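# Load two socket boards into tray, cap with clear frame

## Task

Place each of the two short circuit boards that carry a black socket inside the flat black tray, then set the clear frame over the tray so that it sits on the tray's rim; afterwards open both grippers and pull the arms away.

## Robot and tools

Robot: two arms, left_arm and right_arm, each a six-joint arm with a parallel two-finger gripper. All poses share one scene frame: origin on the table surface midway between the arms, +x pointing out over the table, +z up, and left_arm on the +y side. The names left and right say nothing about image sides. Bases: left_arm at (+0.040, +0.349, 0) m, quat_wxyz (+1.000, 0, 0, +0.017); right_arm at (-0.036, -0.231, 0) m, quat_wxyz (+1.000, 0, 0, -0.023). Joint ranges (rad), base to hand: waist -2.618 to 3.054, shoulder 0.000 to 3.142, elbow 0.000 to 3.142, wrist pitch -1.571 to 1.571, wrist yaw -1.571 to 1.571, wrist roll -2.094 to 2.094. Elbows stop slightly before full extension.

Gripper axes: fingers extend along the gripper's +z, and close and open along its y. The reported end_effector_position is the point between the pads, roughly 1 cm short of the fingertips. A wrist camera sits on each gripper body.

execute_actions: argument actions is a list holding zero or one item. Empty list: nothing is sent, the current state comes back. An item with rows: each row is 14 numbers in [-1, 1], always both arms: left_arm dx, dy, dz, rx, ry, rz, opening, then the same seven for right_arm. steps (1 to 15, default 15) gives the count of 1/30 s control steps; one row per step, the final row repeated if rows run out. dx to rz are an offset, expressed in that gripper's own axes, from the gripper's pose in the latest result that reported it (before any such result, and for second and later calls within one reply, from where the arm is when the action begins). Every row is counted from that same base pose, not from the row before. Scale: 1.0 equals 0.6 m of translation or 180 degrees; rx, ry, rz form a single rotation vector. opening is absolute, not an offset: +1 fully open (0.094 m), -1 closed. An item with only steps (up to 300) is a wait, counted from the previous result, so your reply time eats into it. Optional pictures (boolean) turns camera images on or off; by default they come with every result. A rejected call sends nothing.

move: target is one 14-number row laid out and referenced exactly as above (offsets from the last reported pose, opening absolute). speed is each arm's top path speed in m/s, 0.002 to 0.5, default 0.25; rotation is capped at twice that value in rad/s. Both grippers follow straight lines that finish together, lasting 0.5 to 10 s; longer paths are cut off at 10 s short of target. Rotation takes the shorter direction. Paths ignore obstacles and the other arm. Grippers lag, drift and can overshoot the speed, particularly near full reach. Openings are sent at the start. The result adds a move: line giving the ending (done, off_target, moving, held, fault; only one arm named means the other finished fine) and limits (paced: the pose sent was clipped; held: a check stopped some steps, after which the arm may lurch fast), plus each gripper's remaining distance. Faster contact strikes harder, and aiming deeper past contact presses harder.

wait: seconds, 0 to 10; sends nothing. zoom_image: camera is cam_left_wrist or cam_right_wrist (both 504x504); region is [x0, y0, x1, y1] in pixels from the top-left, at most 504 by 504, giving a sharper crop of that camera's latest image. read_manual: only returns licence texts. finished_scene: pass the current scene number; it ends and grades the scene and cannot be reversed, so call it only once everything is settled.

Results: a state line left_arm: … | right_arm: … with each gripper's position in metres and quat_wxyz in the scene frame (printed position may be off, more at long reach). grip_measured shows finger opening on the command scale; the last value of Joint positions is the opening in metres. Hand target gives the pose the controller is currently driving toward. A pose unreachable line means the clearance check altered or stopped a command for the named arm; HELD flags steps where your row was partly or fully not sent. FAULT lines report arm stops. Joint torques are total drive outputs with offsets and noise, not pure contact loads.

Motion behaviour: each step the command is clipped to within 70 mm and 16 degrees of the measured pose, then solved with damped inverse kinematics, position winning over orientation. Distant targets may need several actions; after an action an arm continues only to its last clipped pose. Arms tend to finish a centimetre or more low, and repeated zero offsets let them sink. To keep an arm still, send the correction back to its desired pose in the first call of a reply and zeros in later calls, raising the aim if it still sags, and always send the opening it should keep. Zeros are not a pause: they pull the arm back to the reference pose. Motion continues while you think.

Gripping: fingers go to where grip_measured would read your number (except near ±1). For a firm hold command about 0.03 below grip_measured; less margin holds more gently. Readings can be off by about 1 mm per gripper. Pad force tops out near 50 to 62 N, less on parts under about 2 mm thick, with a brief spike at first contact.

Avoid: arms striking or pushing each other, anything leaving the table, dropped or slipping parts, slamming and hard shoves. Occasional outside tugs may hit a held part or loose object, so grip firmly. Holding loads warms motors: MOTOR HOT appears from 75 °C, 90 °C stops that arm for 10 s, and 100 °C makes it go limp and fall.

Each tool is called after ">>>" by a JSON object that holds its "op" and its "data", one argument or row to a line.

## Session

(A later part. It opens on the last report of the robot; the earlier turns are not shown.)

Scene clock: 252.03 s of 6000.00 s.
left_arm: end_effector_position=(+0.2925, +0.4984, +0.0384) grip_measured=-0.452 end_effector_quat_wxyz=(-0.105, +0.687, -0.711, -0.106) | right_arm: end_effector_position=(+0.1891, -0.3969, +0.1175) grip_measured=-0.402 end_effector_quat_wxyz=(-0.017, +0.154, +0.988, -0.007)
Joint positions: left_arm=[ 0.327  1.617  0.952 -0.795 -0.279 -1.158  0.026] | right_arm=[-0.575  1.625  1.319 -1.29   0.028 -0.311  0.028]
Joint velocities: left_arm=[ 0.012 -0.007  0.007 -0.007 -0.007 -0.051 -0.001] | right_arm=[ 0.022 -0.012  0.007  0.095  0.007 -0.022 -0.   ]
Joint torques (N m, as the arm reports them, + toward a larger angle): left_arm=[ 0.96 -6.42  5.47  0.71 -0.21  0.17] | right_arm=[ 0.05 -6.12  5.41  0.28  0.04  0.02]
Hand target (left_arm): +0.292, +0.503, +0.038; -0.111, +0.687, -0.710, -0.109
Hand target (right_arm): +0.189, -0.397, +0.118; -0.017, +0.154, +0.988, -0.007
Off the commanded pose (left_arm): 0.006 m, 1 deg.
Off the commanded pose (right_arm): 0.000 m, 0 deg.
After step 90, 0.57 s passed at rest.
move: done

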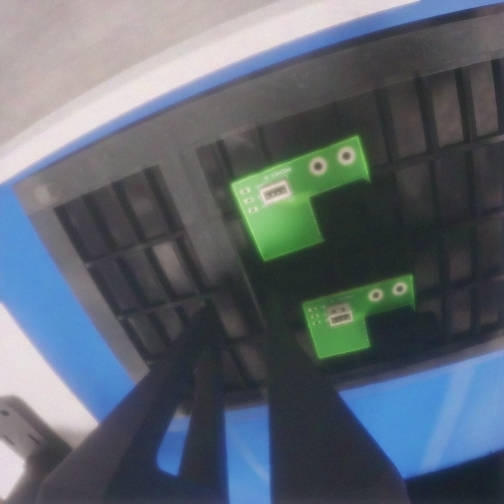

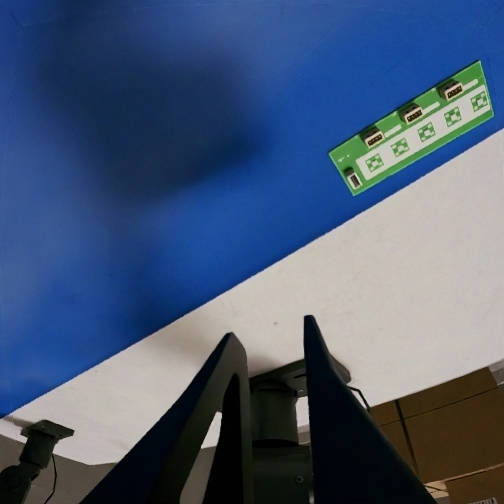

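>>> {"op": "move", "data": {
  "target": [0.006,0.004,0.023,-0.003,0,-0.01,-0.45,0,0,0,0,0,0,-0.4],
  "speed": 0.03
}}

>>> {"op": "move", "data": {
  "target": [0,0,0,0,0,0,-0.78,0,0,0,0,0,0,-0.4]
}}

>>> {"op": "move", "data": {
  "target": [-0.012,0,-0.038,0.02,0,0,-0.78,0,0,0,0,0,0,-0.4],
  "speed": 0.03
}}

Scene clock: 255.97 s of 6000.00 s.
left_arm: end_effector_position=(+0.2887, +0.4968, +0.0252) grip_measured=-0.452 end_effector_quat_wxyz=(-0.096, +0.692, -0.707, -0.109) | right_arm: end_effector_position=(+0.1891, -0.3969, +0.1175) grip_measured=-0.402 end_effector_quat_wxyz=(-0.017, +0.154, +0.988, -0.007)
Joint positions: left_arm=[ 0.327  1.642  0.923 -0.761 -0.278 -1.175  0.026] | right_arm=[-0.575  1.625  1.319 -1.29   0.028 -0.311  0.028]
Joint velocities: left_arm=[ 0.002 -0.007  0.002  0.066 -0.051  0.007 -0.001] | right_arm=[-0.022 -0.012 -0.007 -0.037 -0.022 -0.007 -0.   ]
Joint torques (N m, as the arm reports them, + toward a larger angle): left_arm=[ 0.28 -6.4   5.37  0.65 -0.16 -0.09] | right_arm=[ 0.03 -6.17  5.41  0.29  0.04  0.03]
Hand target (left_arm): +0.290, +0.499, +0.024; -0.103, +0.698, -0.700, -0.108
Hand target (right_arm): +0.189, -0.397, +0.118; -0.017, +0.154, +0.988, -0.007
Off the commanded pose (left_arm): 0.003 m, 1 deg.
Off the commanded pose (right_arm): 0.000 m, 0 deg.
After step 90, 0.13 s passed at rest.
move: done

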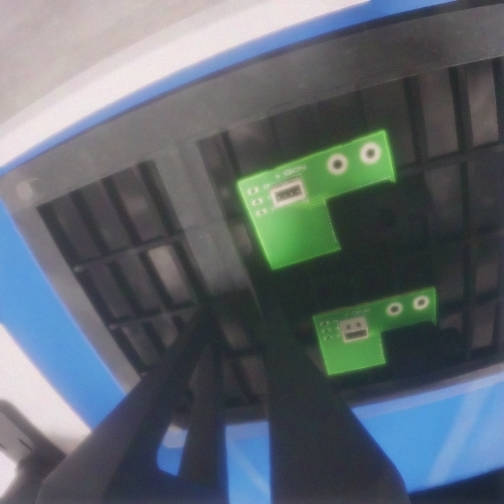

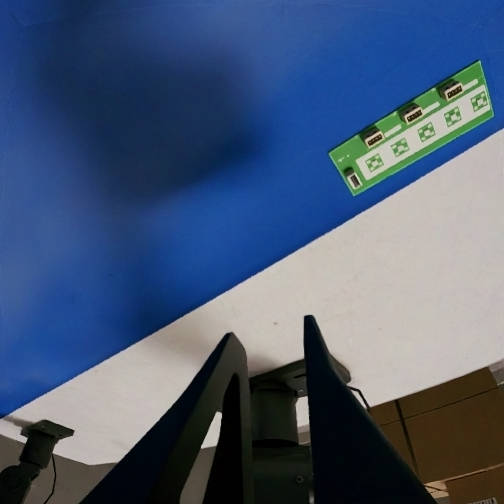

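Scene clock: 256.47 s of 6000.00 s.
left_arm: end_effector_position=(+0.2895, +0.4964, +0.0251) grip_measured=-0.731 end_effector_quat_wxyz=(-0.096, +0.692, -0.707, -0.107) | right_arm: end_effector_position=(+0.1891, -0.3969, +0.1175) grip_measured=-0.402 end_effector_quat_wxyz=(-0.017, +0.154, +0.988, -0.007)
Joint positions: left_arm=[ 0.327  1.642  0.923 -0.759 -0.274 -1.175  0.013] | right_arm=[-0.575  1.625  1.319 -1.29   0.028 -0.311  0.028]
Joint velocities: left_arm=[-0.007  0.002 -0.002  0.007 -0.037  0.051  0.001] | right_arm=[-0.007  0.022  0.012 -0.037 -0.022 -0.095  0.   ]
Joint torques (N m, as the arm reports them, + toward a larger angle): left_arm=[-0.08 -6.53  5.75  0.46 -0.2   0.05] | right_arm=[ 0.04 -6.16  5.43  0.29  0.03  0.02]
Hand target (left_arm): +0.289, +0.497, +0.025; -0.096, +0.692, -0.707, -0.109
Hand target (right_arm): +0.189, -0.397, +0.118; -0.017, +0.154, +0.988, -0.007
Off the commanded pose (left_arm): 0.001 m, 0 deg.
Off the commanded pose (right_arm): 0.000 m, 0 deg.
move: done

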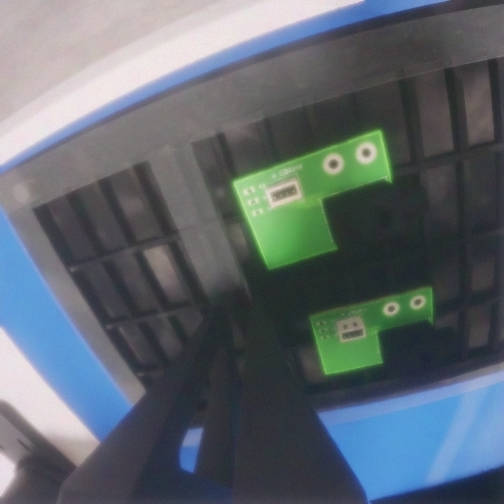

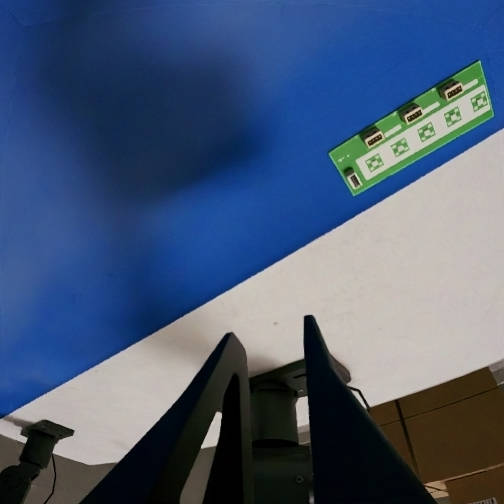

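Scene clock: 257.77 s of 6000.00 s.
left_arm: end_effector_position=(+0.2897, +0.4931, +0.0409) grip_measured=-0.731 end_effector_quat_wxyz=(-0.108, +0.689, -0.712, -0.087) | right_arm: end_effector_position=(+0.1891, -0.3969, +0.1175) grip_measured=-0.402 end_effector_quat_wxyz=(-0.017, +0.154, +0.988, -0.007)
Joint positions: left_arm=[ 0.334  1.574  0.923 -0.786 -0.245 -1.153  0.013] | right_arm=[-0.575  1.625  1.319 -1.29   0.028 -0.311  0.028]
Joint velocities: left_arm=[-0.032  0.007  0.002 -0.081  0.081  0.051 -0.   ] | right_arm=[-0.012 -0.002 -0.012  0.022 -0.007 -0.11   0.   ]
Joint torques (N m, as the arm reports them, + toward a larger angle): left_arm=[ 0.95 -8.21  6.78  0.45 -0.19  0.12] | right_arm=[ 0.02 -6.14  5.42  0.28  0.05  0.02]
Hand target (left_arm): +0.290, +0.497, +0.049; -0.118, +0.689, -0.710, -0.085
Hand target (right_arm): +0.189, -0.397, +0.118; -0.017, +0.154, +0.988, -0.007
Off the commanded pose (left_arm): 0.009 m, 1 deg.
Off the commanded pose (right_arm): 0.000 m, 0 deg.
move: done

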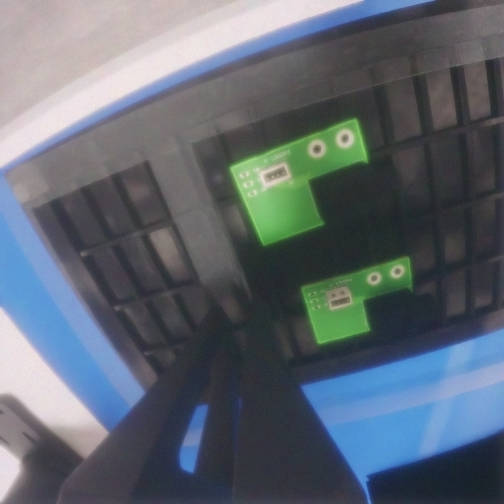

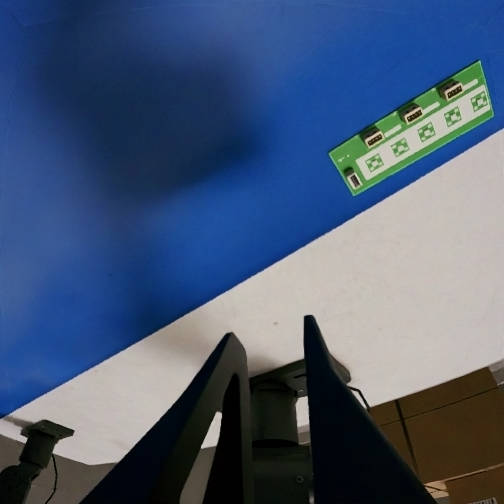

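Target x≈0.283, y 0.496.

>>> {"op": "move", "data": {
  "target": [-0.008,0.008,0.016,0,0,-0.008,-0.78,0,0,0,0,0,0,-0.4],
  "speed": 0.03
}}

Scene clock: 263.63 s of 6000.00 s.
left_arm: end_effector_position=(+0.2835, +0.4960, +0.0327) grip_measured=-0.731 end_effector_quat_wxyz=(-0.101, +0.696, -0.705, -0.087) | right_arm: end_effector_position=(+0.1891, -0.3969, +0.1175) grip_measured=-0.402 end_effector_quat_wxyz=(-0.017, +0.154, +0.988, -0.007)
Joint positions: left_arm=[ 0.356  1.583  0.899 -0.764 -0.238 -1.152  0.013] | right_arm=[-0.575  1.625  1.319 -1.29   0.028 -0.311  0.028]
Joint velocities: left_arm=[-0.012  0.002  0.007  0.022 -0.007 -0.022 -0.001] | right_arm=[ 0.022 -0.012 -0.002 -0.066  0.007  0.022 -0.001]
Joint torques (N m, as the arm reports them, + toward a larger angle): left_arm=[ 0.88 -5.85  5.51  0.74 -0.13  0.03] | right_arm=[ 0.05 -6.13  5.4   0.3   0.04  0.01]
Hand target (left_arm): +0.285, +0.501, +0.033; -0.109, +0.698, -0.703, -0.086
Hand target (right_arm): +0.189, -0.397, +0.118; -0.017, +0.154, +0.988, -0.007
Off the commanded pose (left_arm): 0.005 m, 1 deg.
Off the commanded pose (right_arm): 0.000 m, 0 deg.
After step 90, 2.10 s passed at rest.
move: done

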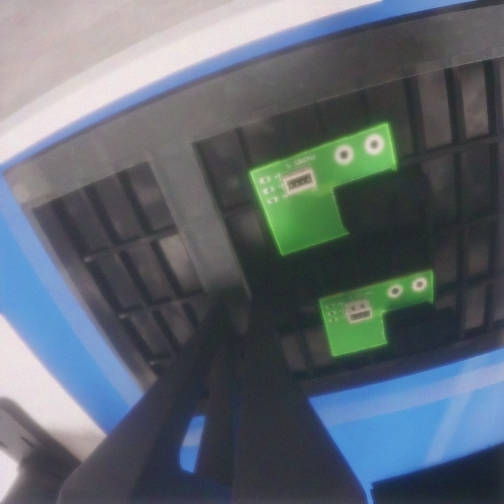

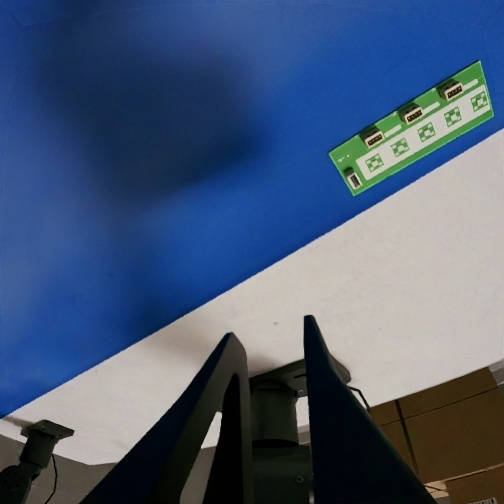

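>>> {"op": "move", "data": {
  "target": [0.003,-0.002,0.014,0,0,0,-0.78,0,0,0,0,0,0,-0.4],
  "speed": 0.02
}}

>>> {"op": "move", "data": {
  "target": [0,0,0,0,0,0,-0.45,0,0,0,0,0,0,-0.4]
}}

>>> {"op": "move", "data": {
  "target": [-0.02,0,-0.08,0,0,0,-0.45,0,0,0,0,0,0,-0.4],
  "speed": 0.1
}}

>>> {"op": "move", "data": {
  "target": [0,-0.11,-0.17,0,0,0,-0.45,0,0,0,0,0,0,-0.4]
}}

>>> {"op": "zoom_image", "data": {
  "camera": "cam_left_wrist",
  "region": [30,0,474,340]
}}

Scene clock: 269.33 s of 6000.00 s.
left_arm: end_effector_position=(+0.2851, +0.4962, +0.0278) grip_measured=-0.731 end_effector_quat_wxyz=(-0.099, +0.696, -0.706, -0.086) | right_arm: end_effector_position=(+0.1891, -0.3969, +0.1175) grip_measured=-0.402 end_effector_quat_wxyz=(-0.017, +0.154, +0.988, -0.007)
Joint positions: left_arm=[ 0.356  1.599  0.895 -0.745 -0.235 -1.152  0.013] | right_arm=[-0.575  1.625  1.319 -1.29   0.028 -0.311  0.028]
Joint velocities: left_arm=[ 0.007 -0.002  0.017 -0.11   0.007  0.051 -0.   ] | right_arm=[ 0.007 -0.002  0.017  0.081 -0.037 -0.007 -0.001]
Joint torques (N m, as the arm reports them, + toward a larger angle): left_arm=[-0.17 -5.53  4.73  0.74 -0.12  0.03] | right_arm=[ 0.02 -6.17  5.43  0.3   0.05  0.02]
Hand target (left_arm): +0.285, +0.496, +0.024; -0.101, +0.696, -0.705, -0.087
Hand target (right_arm): +0.189, -0.397, +0.118; -0.017, +0.154, +0.988, -0.007
Off the commanded pose (left_arm): 0.004 m, 0 deg.
Off the commanded pose (right_arm): 0.000 m, 0 deg.
After step 90, 2.00 s passed at rest.
move: done

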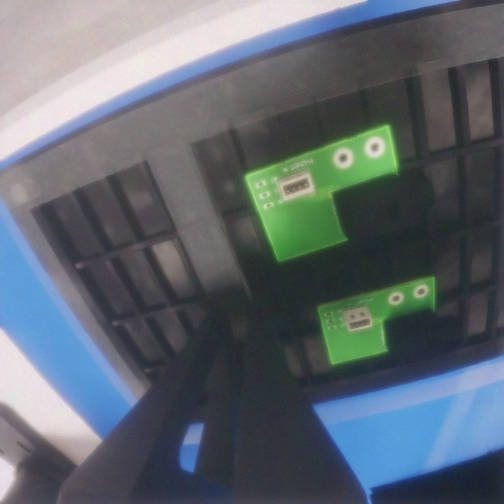

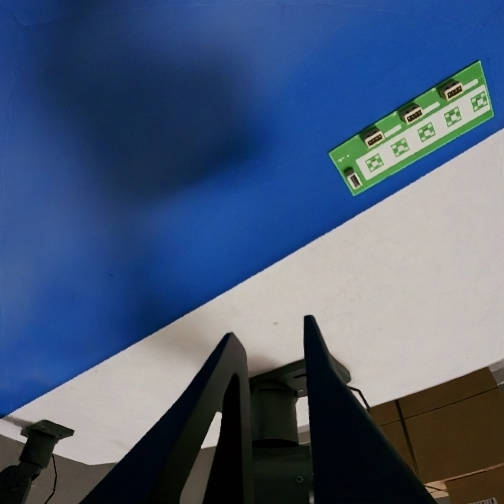

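Scene clock: 269.83 s of 6000.00 s.
left_arm: end_effector_position=(+0.2852, +0.4960, +0.0278) grip_measured=-0.452 end_effector_quat_wxyz=(-0.099, +0.696, -0.706, -0.086) | right_arm: end_effector_position=(+0.1891, -0.3969, +0.1175) grip_measured=-0.402 end_effector_quat_wxyz=(-0.017, +0.154, +0.988, -0.007)
Joint positions: left_arm=[ 0.356  1.599  0.895 -0.745 -0.234 -1.152  0.026] | right_arm=[-0.575  1.625  1.319 -1.29   0.028 -0.311  0.028]
Joint velocities: left_arm=[ 0.022 -0.022 -0.007 -0.022  0.022 -0.051  0.   ] | right_arm=[-0.017 -0.002 -0.007 -0.037 -0.051  0.051 -0.001]
Joint torques (N m, as the arm reports them, + toward a larger angle): left_arm=[-0.17 -6.16  6.12  0.58 -0.04 -0.02] | right_arm=[ 0.03 -6.16  5.46  0.3   0.04  0.02]
Hand target (left_arm): +0.285, +0.496, +0.028; -0.099, +0.696, -0.706, -0.086
Hand target (right_arm): +0.189, -0.397, +0.118; -0.017, +0.154, +0.988, -0.007
Off the commanded pose (left_arm): 0.000 m, 0 deg.
Off the commanded pose (right_arm): 0.000 m, 0 deg.
move: done

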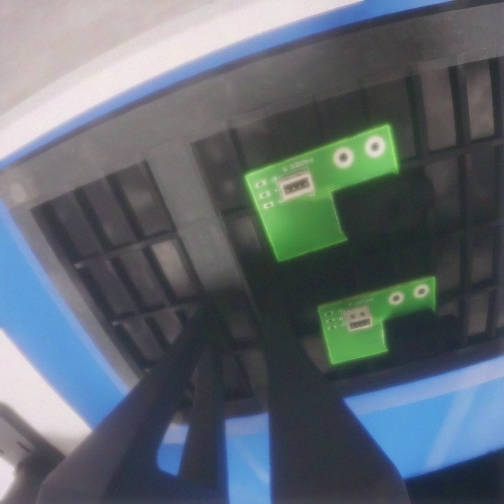

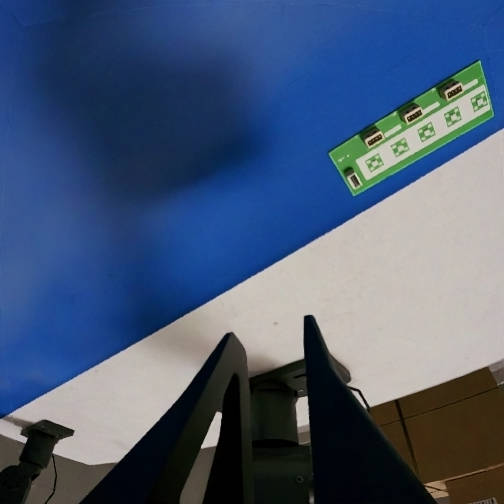

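Scene clock: 270.93 s of 6000.00 s.
left_arm: end_effector_position=(+0.2779, +0.4927, +0.0654) grip_measured=-0.452 end_effector_quat_wxyz=(-0.083, +0.695, -0.708, -0.091) | right_arm: end_effector_position=(+0.1891, -0.3969, +0.1175) grip_measured=-0.402 end_effector_quat_wxyz=(-0.017, +0.154, +0.988, -0.007)
Joint positions: left_arm=[ 0.356  1.542  1.003 -0.945 -0.232 -1.152  0.026] | right_arm=[-0.575  1.625  1.319 -1.29   0.028 -0.311  0.028]
Joint velocities: left_arm=[-0.012 -0.007 -0.007 -0.037 -0.037  0.022 -0.001] | right_arm=[-0.012  0.012 -0.007 -0.051  0.022 -0.066 -0.   ]
Joint torques (N m, as the arm reports them, + toward a larger angle): left_arm=[-0.06 -7.2   8.53  0.26 -0.16 -0.01] | right_arm=[ 0.05 -6.15  5.41  0.29  0.05  0.02]
Hand target (left_arm): +0.284, +0.495, +0.077; -0.099, +0.696, -0.706, -0.086
Hand target (right_arm): +0.189, -0.397, +0.118; -0.017, +0.154, +0.988, -0.007
Off the commanded pose (left_arm): 0.014 m, 2 deg.
Off the commanded pose (right_arm): 0.000 m, 0 deg.
move: off_target (left_arm)

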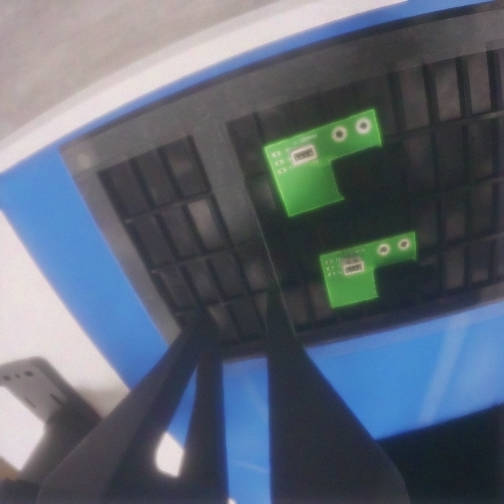

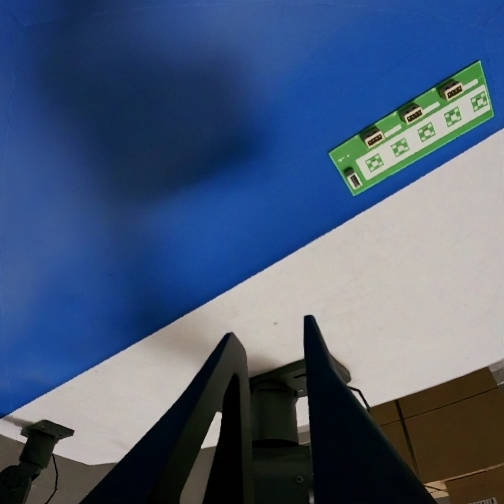

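Scene clock: 272.17 s of 6000.00 s.
left_arm: end_effector_position=(+0.3410, +0.4666, +0.1555) grip_measured=-0.452 end_effector_quat_wxyz=(-0.072, +0.693, -0.711, -0.091) | right_arm: end_effector_position=(+0.1891, -0.3969, +0.1175) grip_measured=-0.402 end_effector_quat_wxyz=(-0.017, +0.154, +0.988, -0.007)
Joint positions: left_arm=[ 0.207  1.725  1.563 -1.375 -0.231 -1.299  0.026] | right_arm=[-0.575  1.625  1.319 -1.29   0.028 -0.311  0.028]
Joint velocities: left_arm=[-0.027 -0.002 -0.002 -0.037 -0.066  0.066  0.   ] | right_arm=[-0.012 -0.002  0.002  0.037 -0.037  0.037 -0.   ]
Joint torques (N m, as the arm reports them, + toward a larger angle): left_arm=[-0.64 -7.76  9.05  0.22 -0.19 -0.11] | right_arm=[ 0.04 -6.16  5.43  0.3   0.04  0.02]
Hand target (left_arm): +0.344, +0.467, +0.164; -0.083, +0.695, -0.708, -0.091
Hand target (right_arm): +0.189, -0.397, +0.118; -0.017, +0.154, +0.988, -0.007
Off the commanded pose (left_arm): 0.009 m, 1 deg.
Off the commanded pose (right_arm): 0.000 m, 0 deg.
move: done

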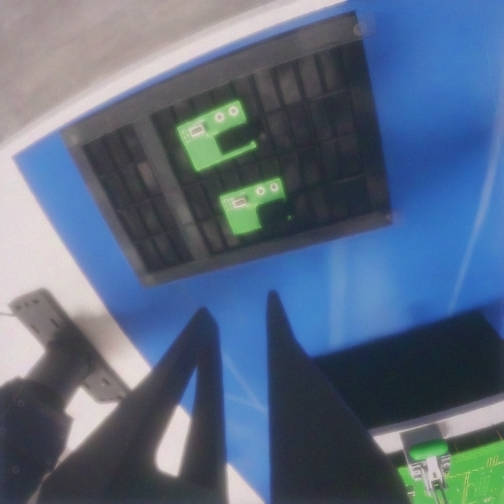

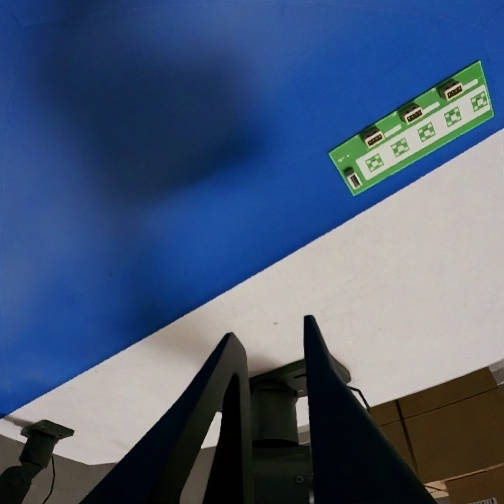

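Region (30, 0, 474, 340) of cam_left_wrist's 504x504 image, scaled by 1.135, with more detail than that image has; it fills the top 386 rows of this view, and the rest is white.

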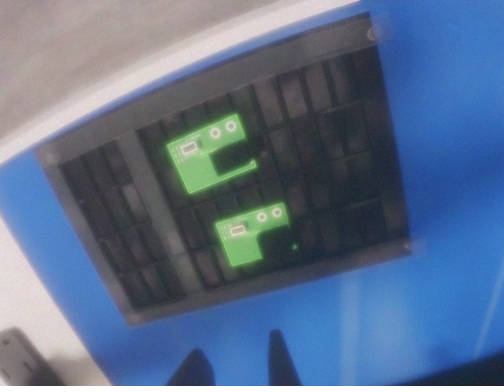

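>>> {"op": "move", "data": {
  "target": [-0.008,0.086,0.195,0.012,0,0,-0.45,0,0,0,0,0,0,-0.4],
  "speed": 0.12
}}

>>> {"op": "move", "data": {
  "target": [0.005,0,0.022,0,0,0,-0.45,0,0,0,0,0,0,-0.4],
  "speed": 0.03
}}

Scene clock: 277.60 s of 6000.00 s.
left_arm: end_effector_position=(+0.2859, +0.4945, +0.0401) grip_measured=-0.452 end_effector_quat_wxyz=(-0.071, +0.691, -0.715, -0.083) | right_arm: end_effector_position=(+0.1891, -0.3969, +0.1175) grip_measured=-0.402 end_effector_quat_wxyz=(-0.017, +0.154, +0.988, -0.007)
Joint positions: left_arm=[ 0.367  1.618  0.978 -0.856 -0.207 -1.127  0.026] | right_arm=[-0.575  1.625  1.319 -1.29   0.028 -0.311  0.028]
Joint velocities: left_arm=[-0.007 -0.007 -0.007  0.007 -0.007  0.081 -0.   ] | right_arm=[-0.022  0.002 -0.012  0.066  0.037 -0.007 -0.001]
Joint torques (N m, as the arm reports them, + toward a larger angle): left_arm=[ 0.99 -8.08  5.42  0.66 -0.12  0.1 ] | right_arm=[ 0.05 -6.15  5.4   0.28  0.04  0.03]
Hand target (left_arm): +0.287, +0.499, +0.044; -0.085, +0.692, -0.713, -0.079
Hand target (right_arm): +0.189, -0.397, +0.118; -0.017, +0.154, +0.988, -0.007
Off the commanded pose (left_arm): 0.007 m, 2 deg.
Off the commanded pose (right_arm): 0.000 m, 0 deg.
After step 90, 0.77 s passed at rest.
move: done

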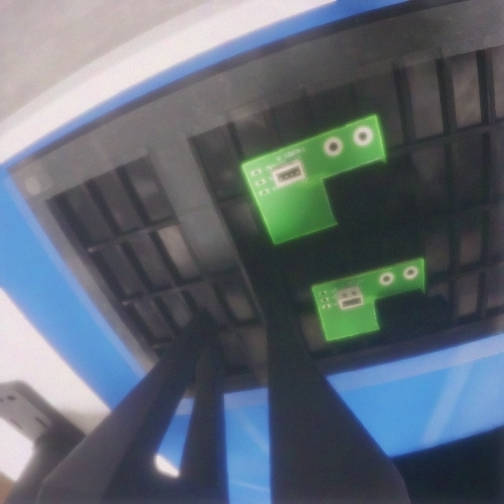

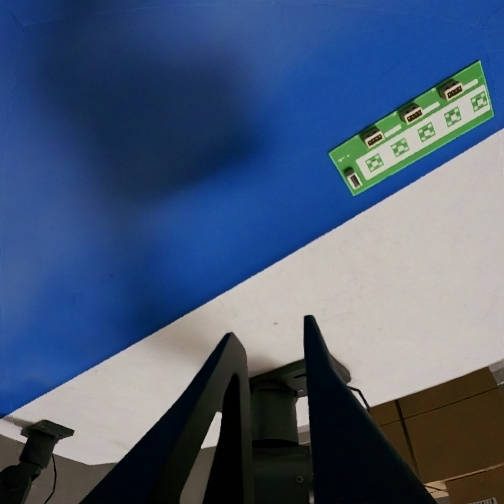

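Scene clock: 278.47 s of 6000.00 s.
left_arm: end_effector_position=(+0.2838, +0.4934, +0.0277) grip_measured=-0.452 end_effector_quat_wxyz=(-0.066, +0.690, -0.715, -0.085) | right_arm: end_effector_position=(+0.1891, -0.3969, +0.1175) grip_measured=-0.402 end_effector_quat_wxyz=(-0.017, +0.154, +0.988, -0.007)
Joint positions: left_arm=[ 0.367  1.64   0.948 -0.816 -0.206 -1.127  0.026] | right_arm=[-0.575  1.625  1.319 -1.29   0.028 -0.311  0.028]
Joint velocities: left_arm=[-0.002  0.002 -0.007 -0.007 -0.037  0.051  0.   ] | right_arm=[-0.002 -0.007 -0.002  0.022  0.007  0.022 -0.   ]
Joint torques (N m, as the arm reports them, + toward a larger angle): left_arm=[ 0.05 -6.2   5.33  0.66 -0.13  0.01] | right_arm=[ 0.04 -6.17  5.42  0.29  0.03  0.03]
Hand target (left_arm): +0.286, +0.494, +0.026; -0.071, +0.691, -0.715, -0.083
Hand target (right_arm): +0.189, -0.397, +0.118; -0.017, +0.154, +0.988, -0.007
Off the commanded pose (left_arm): 0.002 m, 1 deg.
Off the commanded pose (right_arm): 0.000 m, 0 deg.
move: done

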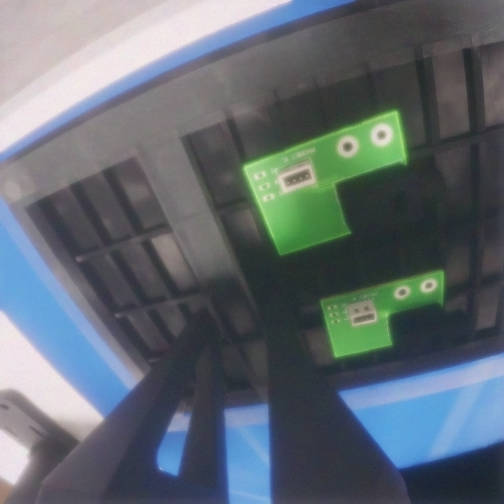

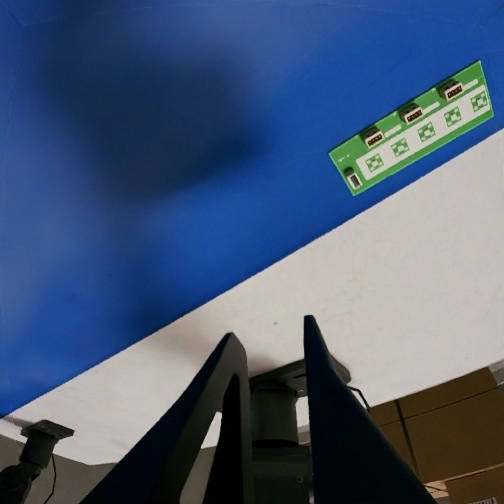

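Shift open gripper back a few mm with yaw fixed, then close to centre the bar.

>>> {"op": "move", "data": {
  "target": [0,0.01,-0.005,0,0,-0.013,-0.45,0,0,0,0,0,0,-0.4],
  "speed": 0.02
}}

Scene clock: 282.17 s of 6000.00 s.
left_arm: end_effector_position=(+0.2837, +0.4933, +0.0277) grip_measured=-0.452 end_effector_quat_wxyz=(-0.066, +0.698, -0.708, -0.084) | right_arm: end_effector_position=(+0.1891, -0.3969, +0.1175) grip_measured=-0.402 end_effector_quat_wxyz=(-0.017, +0.154, +0.988, -0.007)
Joint positions: left_arm=[ 0.367  1.64   0.948 -0.816 -0.205 -1.148  0.026] | right_arm=[-0.575  1.625  1.319 -1.29   0.028 -0.311  0.028]
Joint velocities: left_arm=[-0.027  0.007  0.007 -0.066 -0.081 -0.022  0.   ] | right_arm=[-0.022 -0.022  0.012  0.007  0.007  0.022  0.   ]
Joint torques (N m, as the arm reports them, + toward a larger angle): left_arm=[ 0.55 -8.18  4.48  0.35 -0.05 -0.11] | right_arm=[ 0.07 -6.12  5.4   0.29  0.04  0.03]
Hand target (left_arm): +0.278, +0.493, +0.031; -0.067, +0.705, -0.701, -0.084
Hand target (right_arm): +0.189, -0.397, +0.118; -0.017, +0.154, +0.988, -0.007
Off the commanded pose (left_arm): 0.007 m, 1 deg.
Off the commanded pose (right_arm): 0.000 m, 0 deg.
move: done

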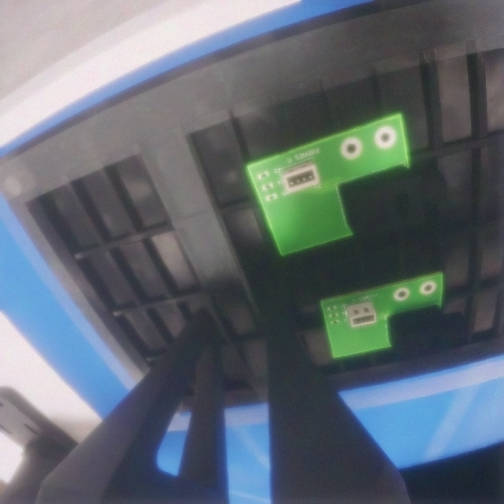

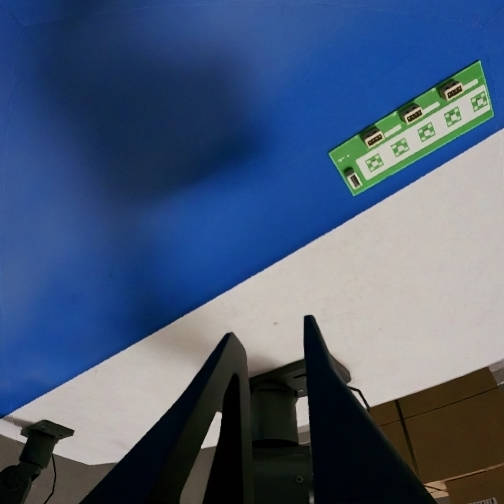

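>>> {"op": "move", "data": {
  "target": [0,0.014,-0.014,0,0,0,-0.45,0,0,0,0,0,0,-0.4],
  "speed": 0.02
}}

>>> {"op": "move", "data": {
  "target": [0,0,0,0,0,0,-0.75,0,0,0,0,0,0,-0.4]
}}

Scene clock: 286.13 s of 6000.00 s.
left_arm: end_effector_position=(+0.2805, +0.4918, +0.0328) grip_measured=-0.452 end_effector_quat_wxyz=(-0.066, +0.698, -0.708, -0.084) | right_arm: end_effector_position=(+0.1891, -0.3969, +0.1175) grip_measured=-0.402 end_effector_quat_wxyz=(-0.017, +0.154, +0.988, -0.007)
Joint positions: left_arm=[ 0.367  1.619  0.948 -0.838 -0.204 -1.149  0.026] | right_arm=[-0.575  1.625  1.319 -1.29   0.028 -0.311  0.028]
Joint velocities: left_arm=[ 0.002  0.002  0.007  0.007  0.081  0.037 -0.001] | right_arm=[ 0.007 -0.022  0.002 -0.022  0.007 -0.022 -0.   ]
Joint torques (N m, as the arm reports them, + toward a larger angle): left_arm=[ 0.61 -8.22  4.94  0.31 -0.08  0.11] | right_arm=[ 0.05 -6.17  5.43  0.3   0.04  0.03]
Hand target (left_arm): +0.275, +0.492, +0.036; -0.066, +0.698, -0.708, -0.084
Hand target (right_arm): +0.189, -0.397, +0.118; -0.017, +0.154, +0.988, -0.007
Off the commanded pose (left_arm): 0.006 m, 0 deg.
Off the commanded pose (right_arm): 0.000 m, 0 deg.
After step 90, 0.10 s passed at rest.
move: done

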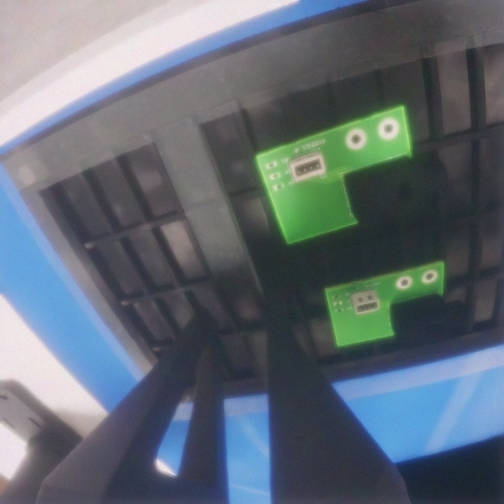

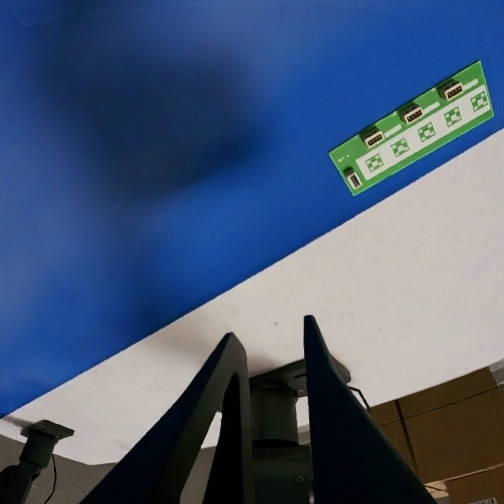

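Scene clock: 286.63 s of 6000.00 s.
left_arm: end_effector_position=(+0.2806, +0.4915, +0.0327) grip_measured=-0.730 end_effector_quat_wxyz=(-0.065, +0.698, -0.708, -0.083) | right_arm: end_effector_position=(+0.1891, -0.3969, +0.1175) grip_measured=-0.402 end_effector_quat_wxyz=(-0.017, +0.154, +0.988, -0.007)
Joint positions: left_arm=[ 0.367  1.619  0.948 -0.838 -0.202 -1.149  0.013] | right_arm=[-0.575  1.625  1.319 -1.29   0.028 -0.311  0.028]
Joint velocities: left_arm=[-0.027 -0.017 -0.007 -0.022  0.037 -0.066 -0.001] | right_arm=[-0.007 -0.002  0.012 -0.081  0.007 -0.066  0.001]
Joint torques (N m, as the arm reports them, + toward a larger angle): left_arm=[ 0.04 -6.14  6.06  0.44 -0.07 -0.01] | right_arm=[ 0.03 -6.17  5.41  0.3   0.04  0.02]
Hand target (left_arm): +0.281, +0.492, +0.033; -0.066, +0.698, -0.708, -0.084
Hand target (right_arm): +0.189, -0.397, +0.118; -0.017, +0.154, +0.988, -0.007
Off the commanded pose (left_arm): 0.000 m, 0 deg.
Off the commanded pose (right_arm): 0.000 m, 0 deg.
move: done

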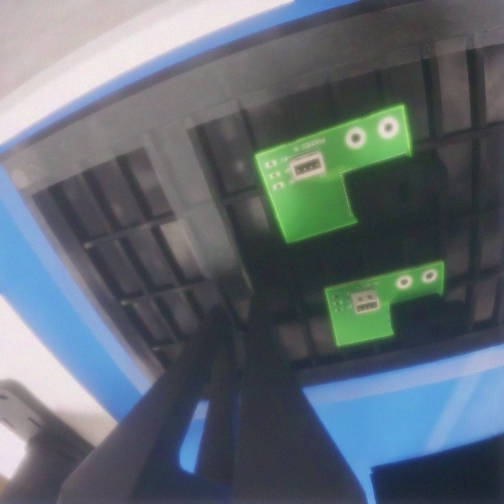

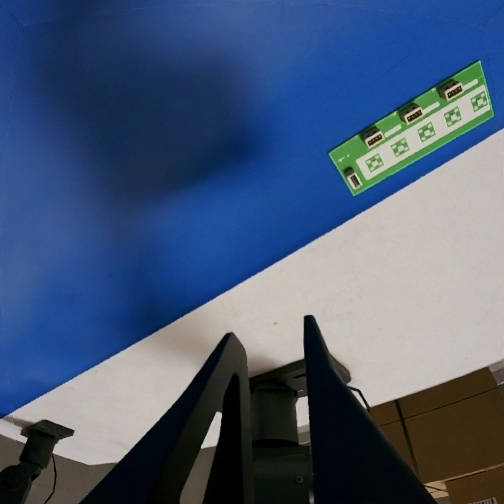

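>>> {"op": "move", "data": {
  "target": [0,0,0,0,0,0,-0.4,0,0,0,0,0,0,-0.4]
}}

>>> {"op": "move", "data": {
  "target": [-0.05,-0.09,-0.26,0,-0.03,0,-0.4,0,0,0,0,0,0,-0.4],
  "speed": 0.15
}}

>>> {"op": "zoom_image", "data": {
  "camera": "cam_left_wrist",
  "region": [30,0,474,340]
}}

Scene clock: 291.10 s of 6000.00 s.
left_arm: end_effector_position=(+0.2807, +0.4914, +0.0327) grip_measured=-0.402 end_effector_quat_wxyz=(-0.065, +0.698, -0.708, -0.083) | right_arm: end_effector_position=(+0.1891, -0.3969, +0.1175) grip_measured=-0.402 end_effector_quat_wxyz=(-0.017, +0.154, +0.988, -0.007)
Joint positions: left_arm=[ 0.367  1.619  0.948 -0.838 -0.202 -1.149  0.028] | right_arm=[-0.575  1.625  1.319 -1.29   0.028 -0.311  0.028]
Joint velocities: left_arm=[-0.002 -0.012 -0.007 -0.022 -0.037 -0.007 -0.   ] | right_arm=[-0.002  0.007 -0.002  0.051  0.081  0.051 -0.   ]
Joint torques (N m, as the arm reports them, + toward a larger angle): left_arm=[-0.15 -6.26  5.96  0.48 -0.08  0.05] | right_arm=[ 0.04 -6.17  5.4   0.29  0.04  0.02]
Hand target (left_arm): +0.281, +0.491, +0.033; -0.065, +0.698, -0.708, -0.083
Hand target (right_arm): +0.189, -0.397, +0.118; -0.017, +0.154, +0.988, -0.007
Off the commanded pose (left_arm): 0.000 m, 0 deg.
Off the commanded pose (right_arm): 0.000 m, 0 deg.
After step 90, 0.77 s passed at rest.
move: done

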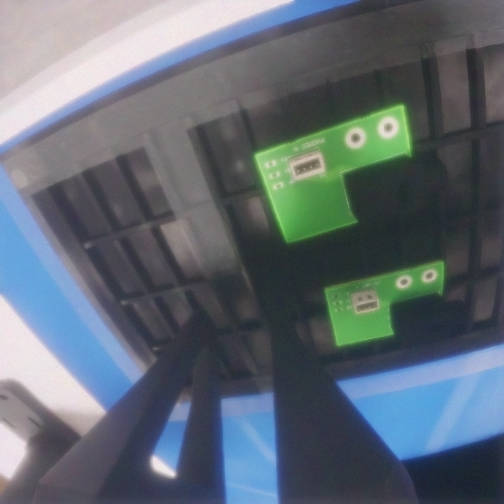

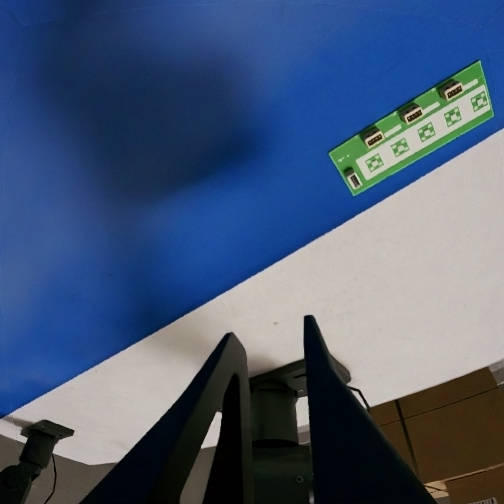

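Scene clock: 292.90 s of 6000.00 s.
left_arm: end_effector_position=(+0.3349, +0.4868, +0.1819) grip_measured=-0.402 end_effector_quat_wxyz=(-0.085, +0.693, -0.708, -0.109) | right_arm: end_effector_position=(+0.1891, -0.3969, +0.1175) grip_measured=-0.402 end_effector_quat_wxyz=(-0.017, +0.154, +0.988, -0.007)
Joint positions: left_arm=[ 0.25   1.728  1.664 -1.457 -0.274 -1.259  0.028] | right_arm=[-0.575  1.625  1.319 -1.29   0.028 -0.311  0.028]
Joint velocities: left_arm=[ 0.022 -0.007 -0.022 -0.125  0.022 -0.022  0.   ] | right_arm=[-0.027 -0.007  0.007 -0.022 -0.066 -0.066 -0.001]
Joint torques (N m, as the arm reports them, + toward a larger angle): left_arm=[-0.96 -7.54  8.84  0.31 -0.42 -0.03] | right_arm=[ 0.02 -6.16  5.4   0.29  0.04  0.01]
Hand target (left_arm): +0.337, +0.489, +0.190; -0.099, +0.694, -0.704, -0.115
Hand target (right_arm): +0.189, -0.397, +0.118; -0.017, +0.154, +0.988, -0.007
Off the commanded pose (left_arm): 0.009 m, 2 deg.
Off the commanded pose (right_arm): 0.000 m, 0 deg.
move: done

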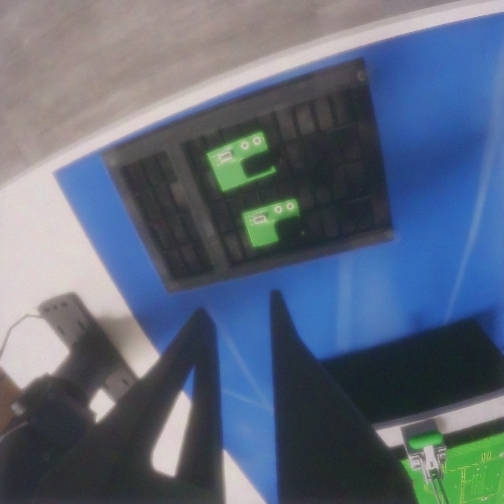

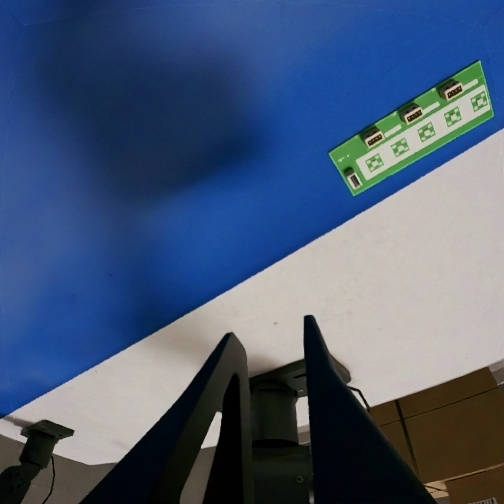

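Region (30, 0, 474, 340) of cam_left_wrist's 504x504 image, scaled by 1.135, with more detail than that image has; it fills the top 386 rows of this view, and the rest is white.

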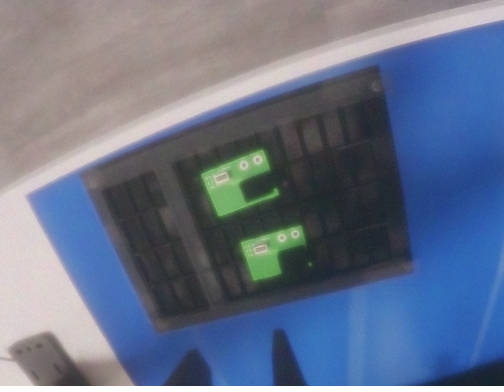

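>>> {"op": "finished_scene", "data": {
  "scene": 1
}}

The scene is finished: the task was done.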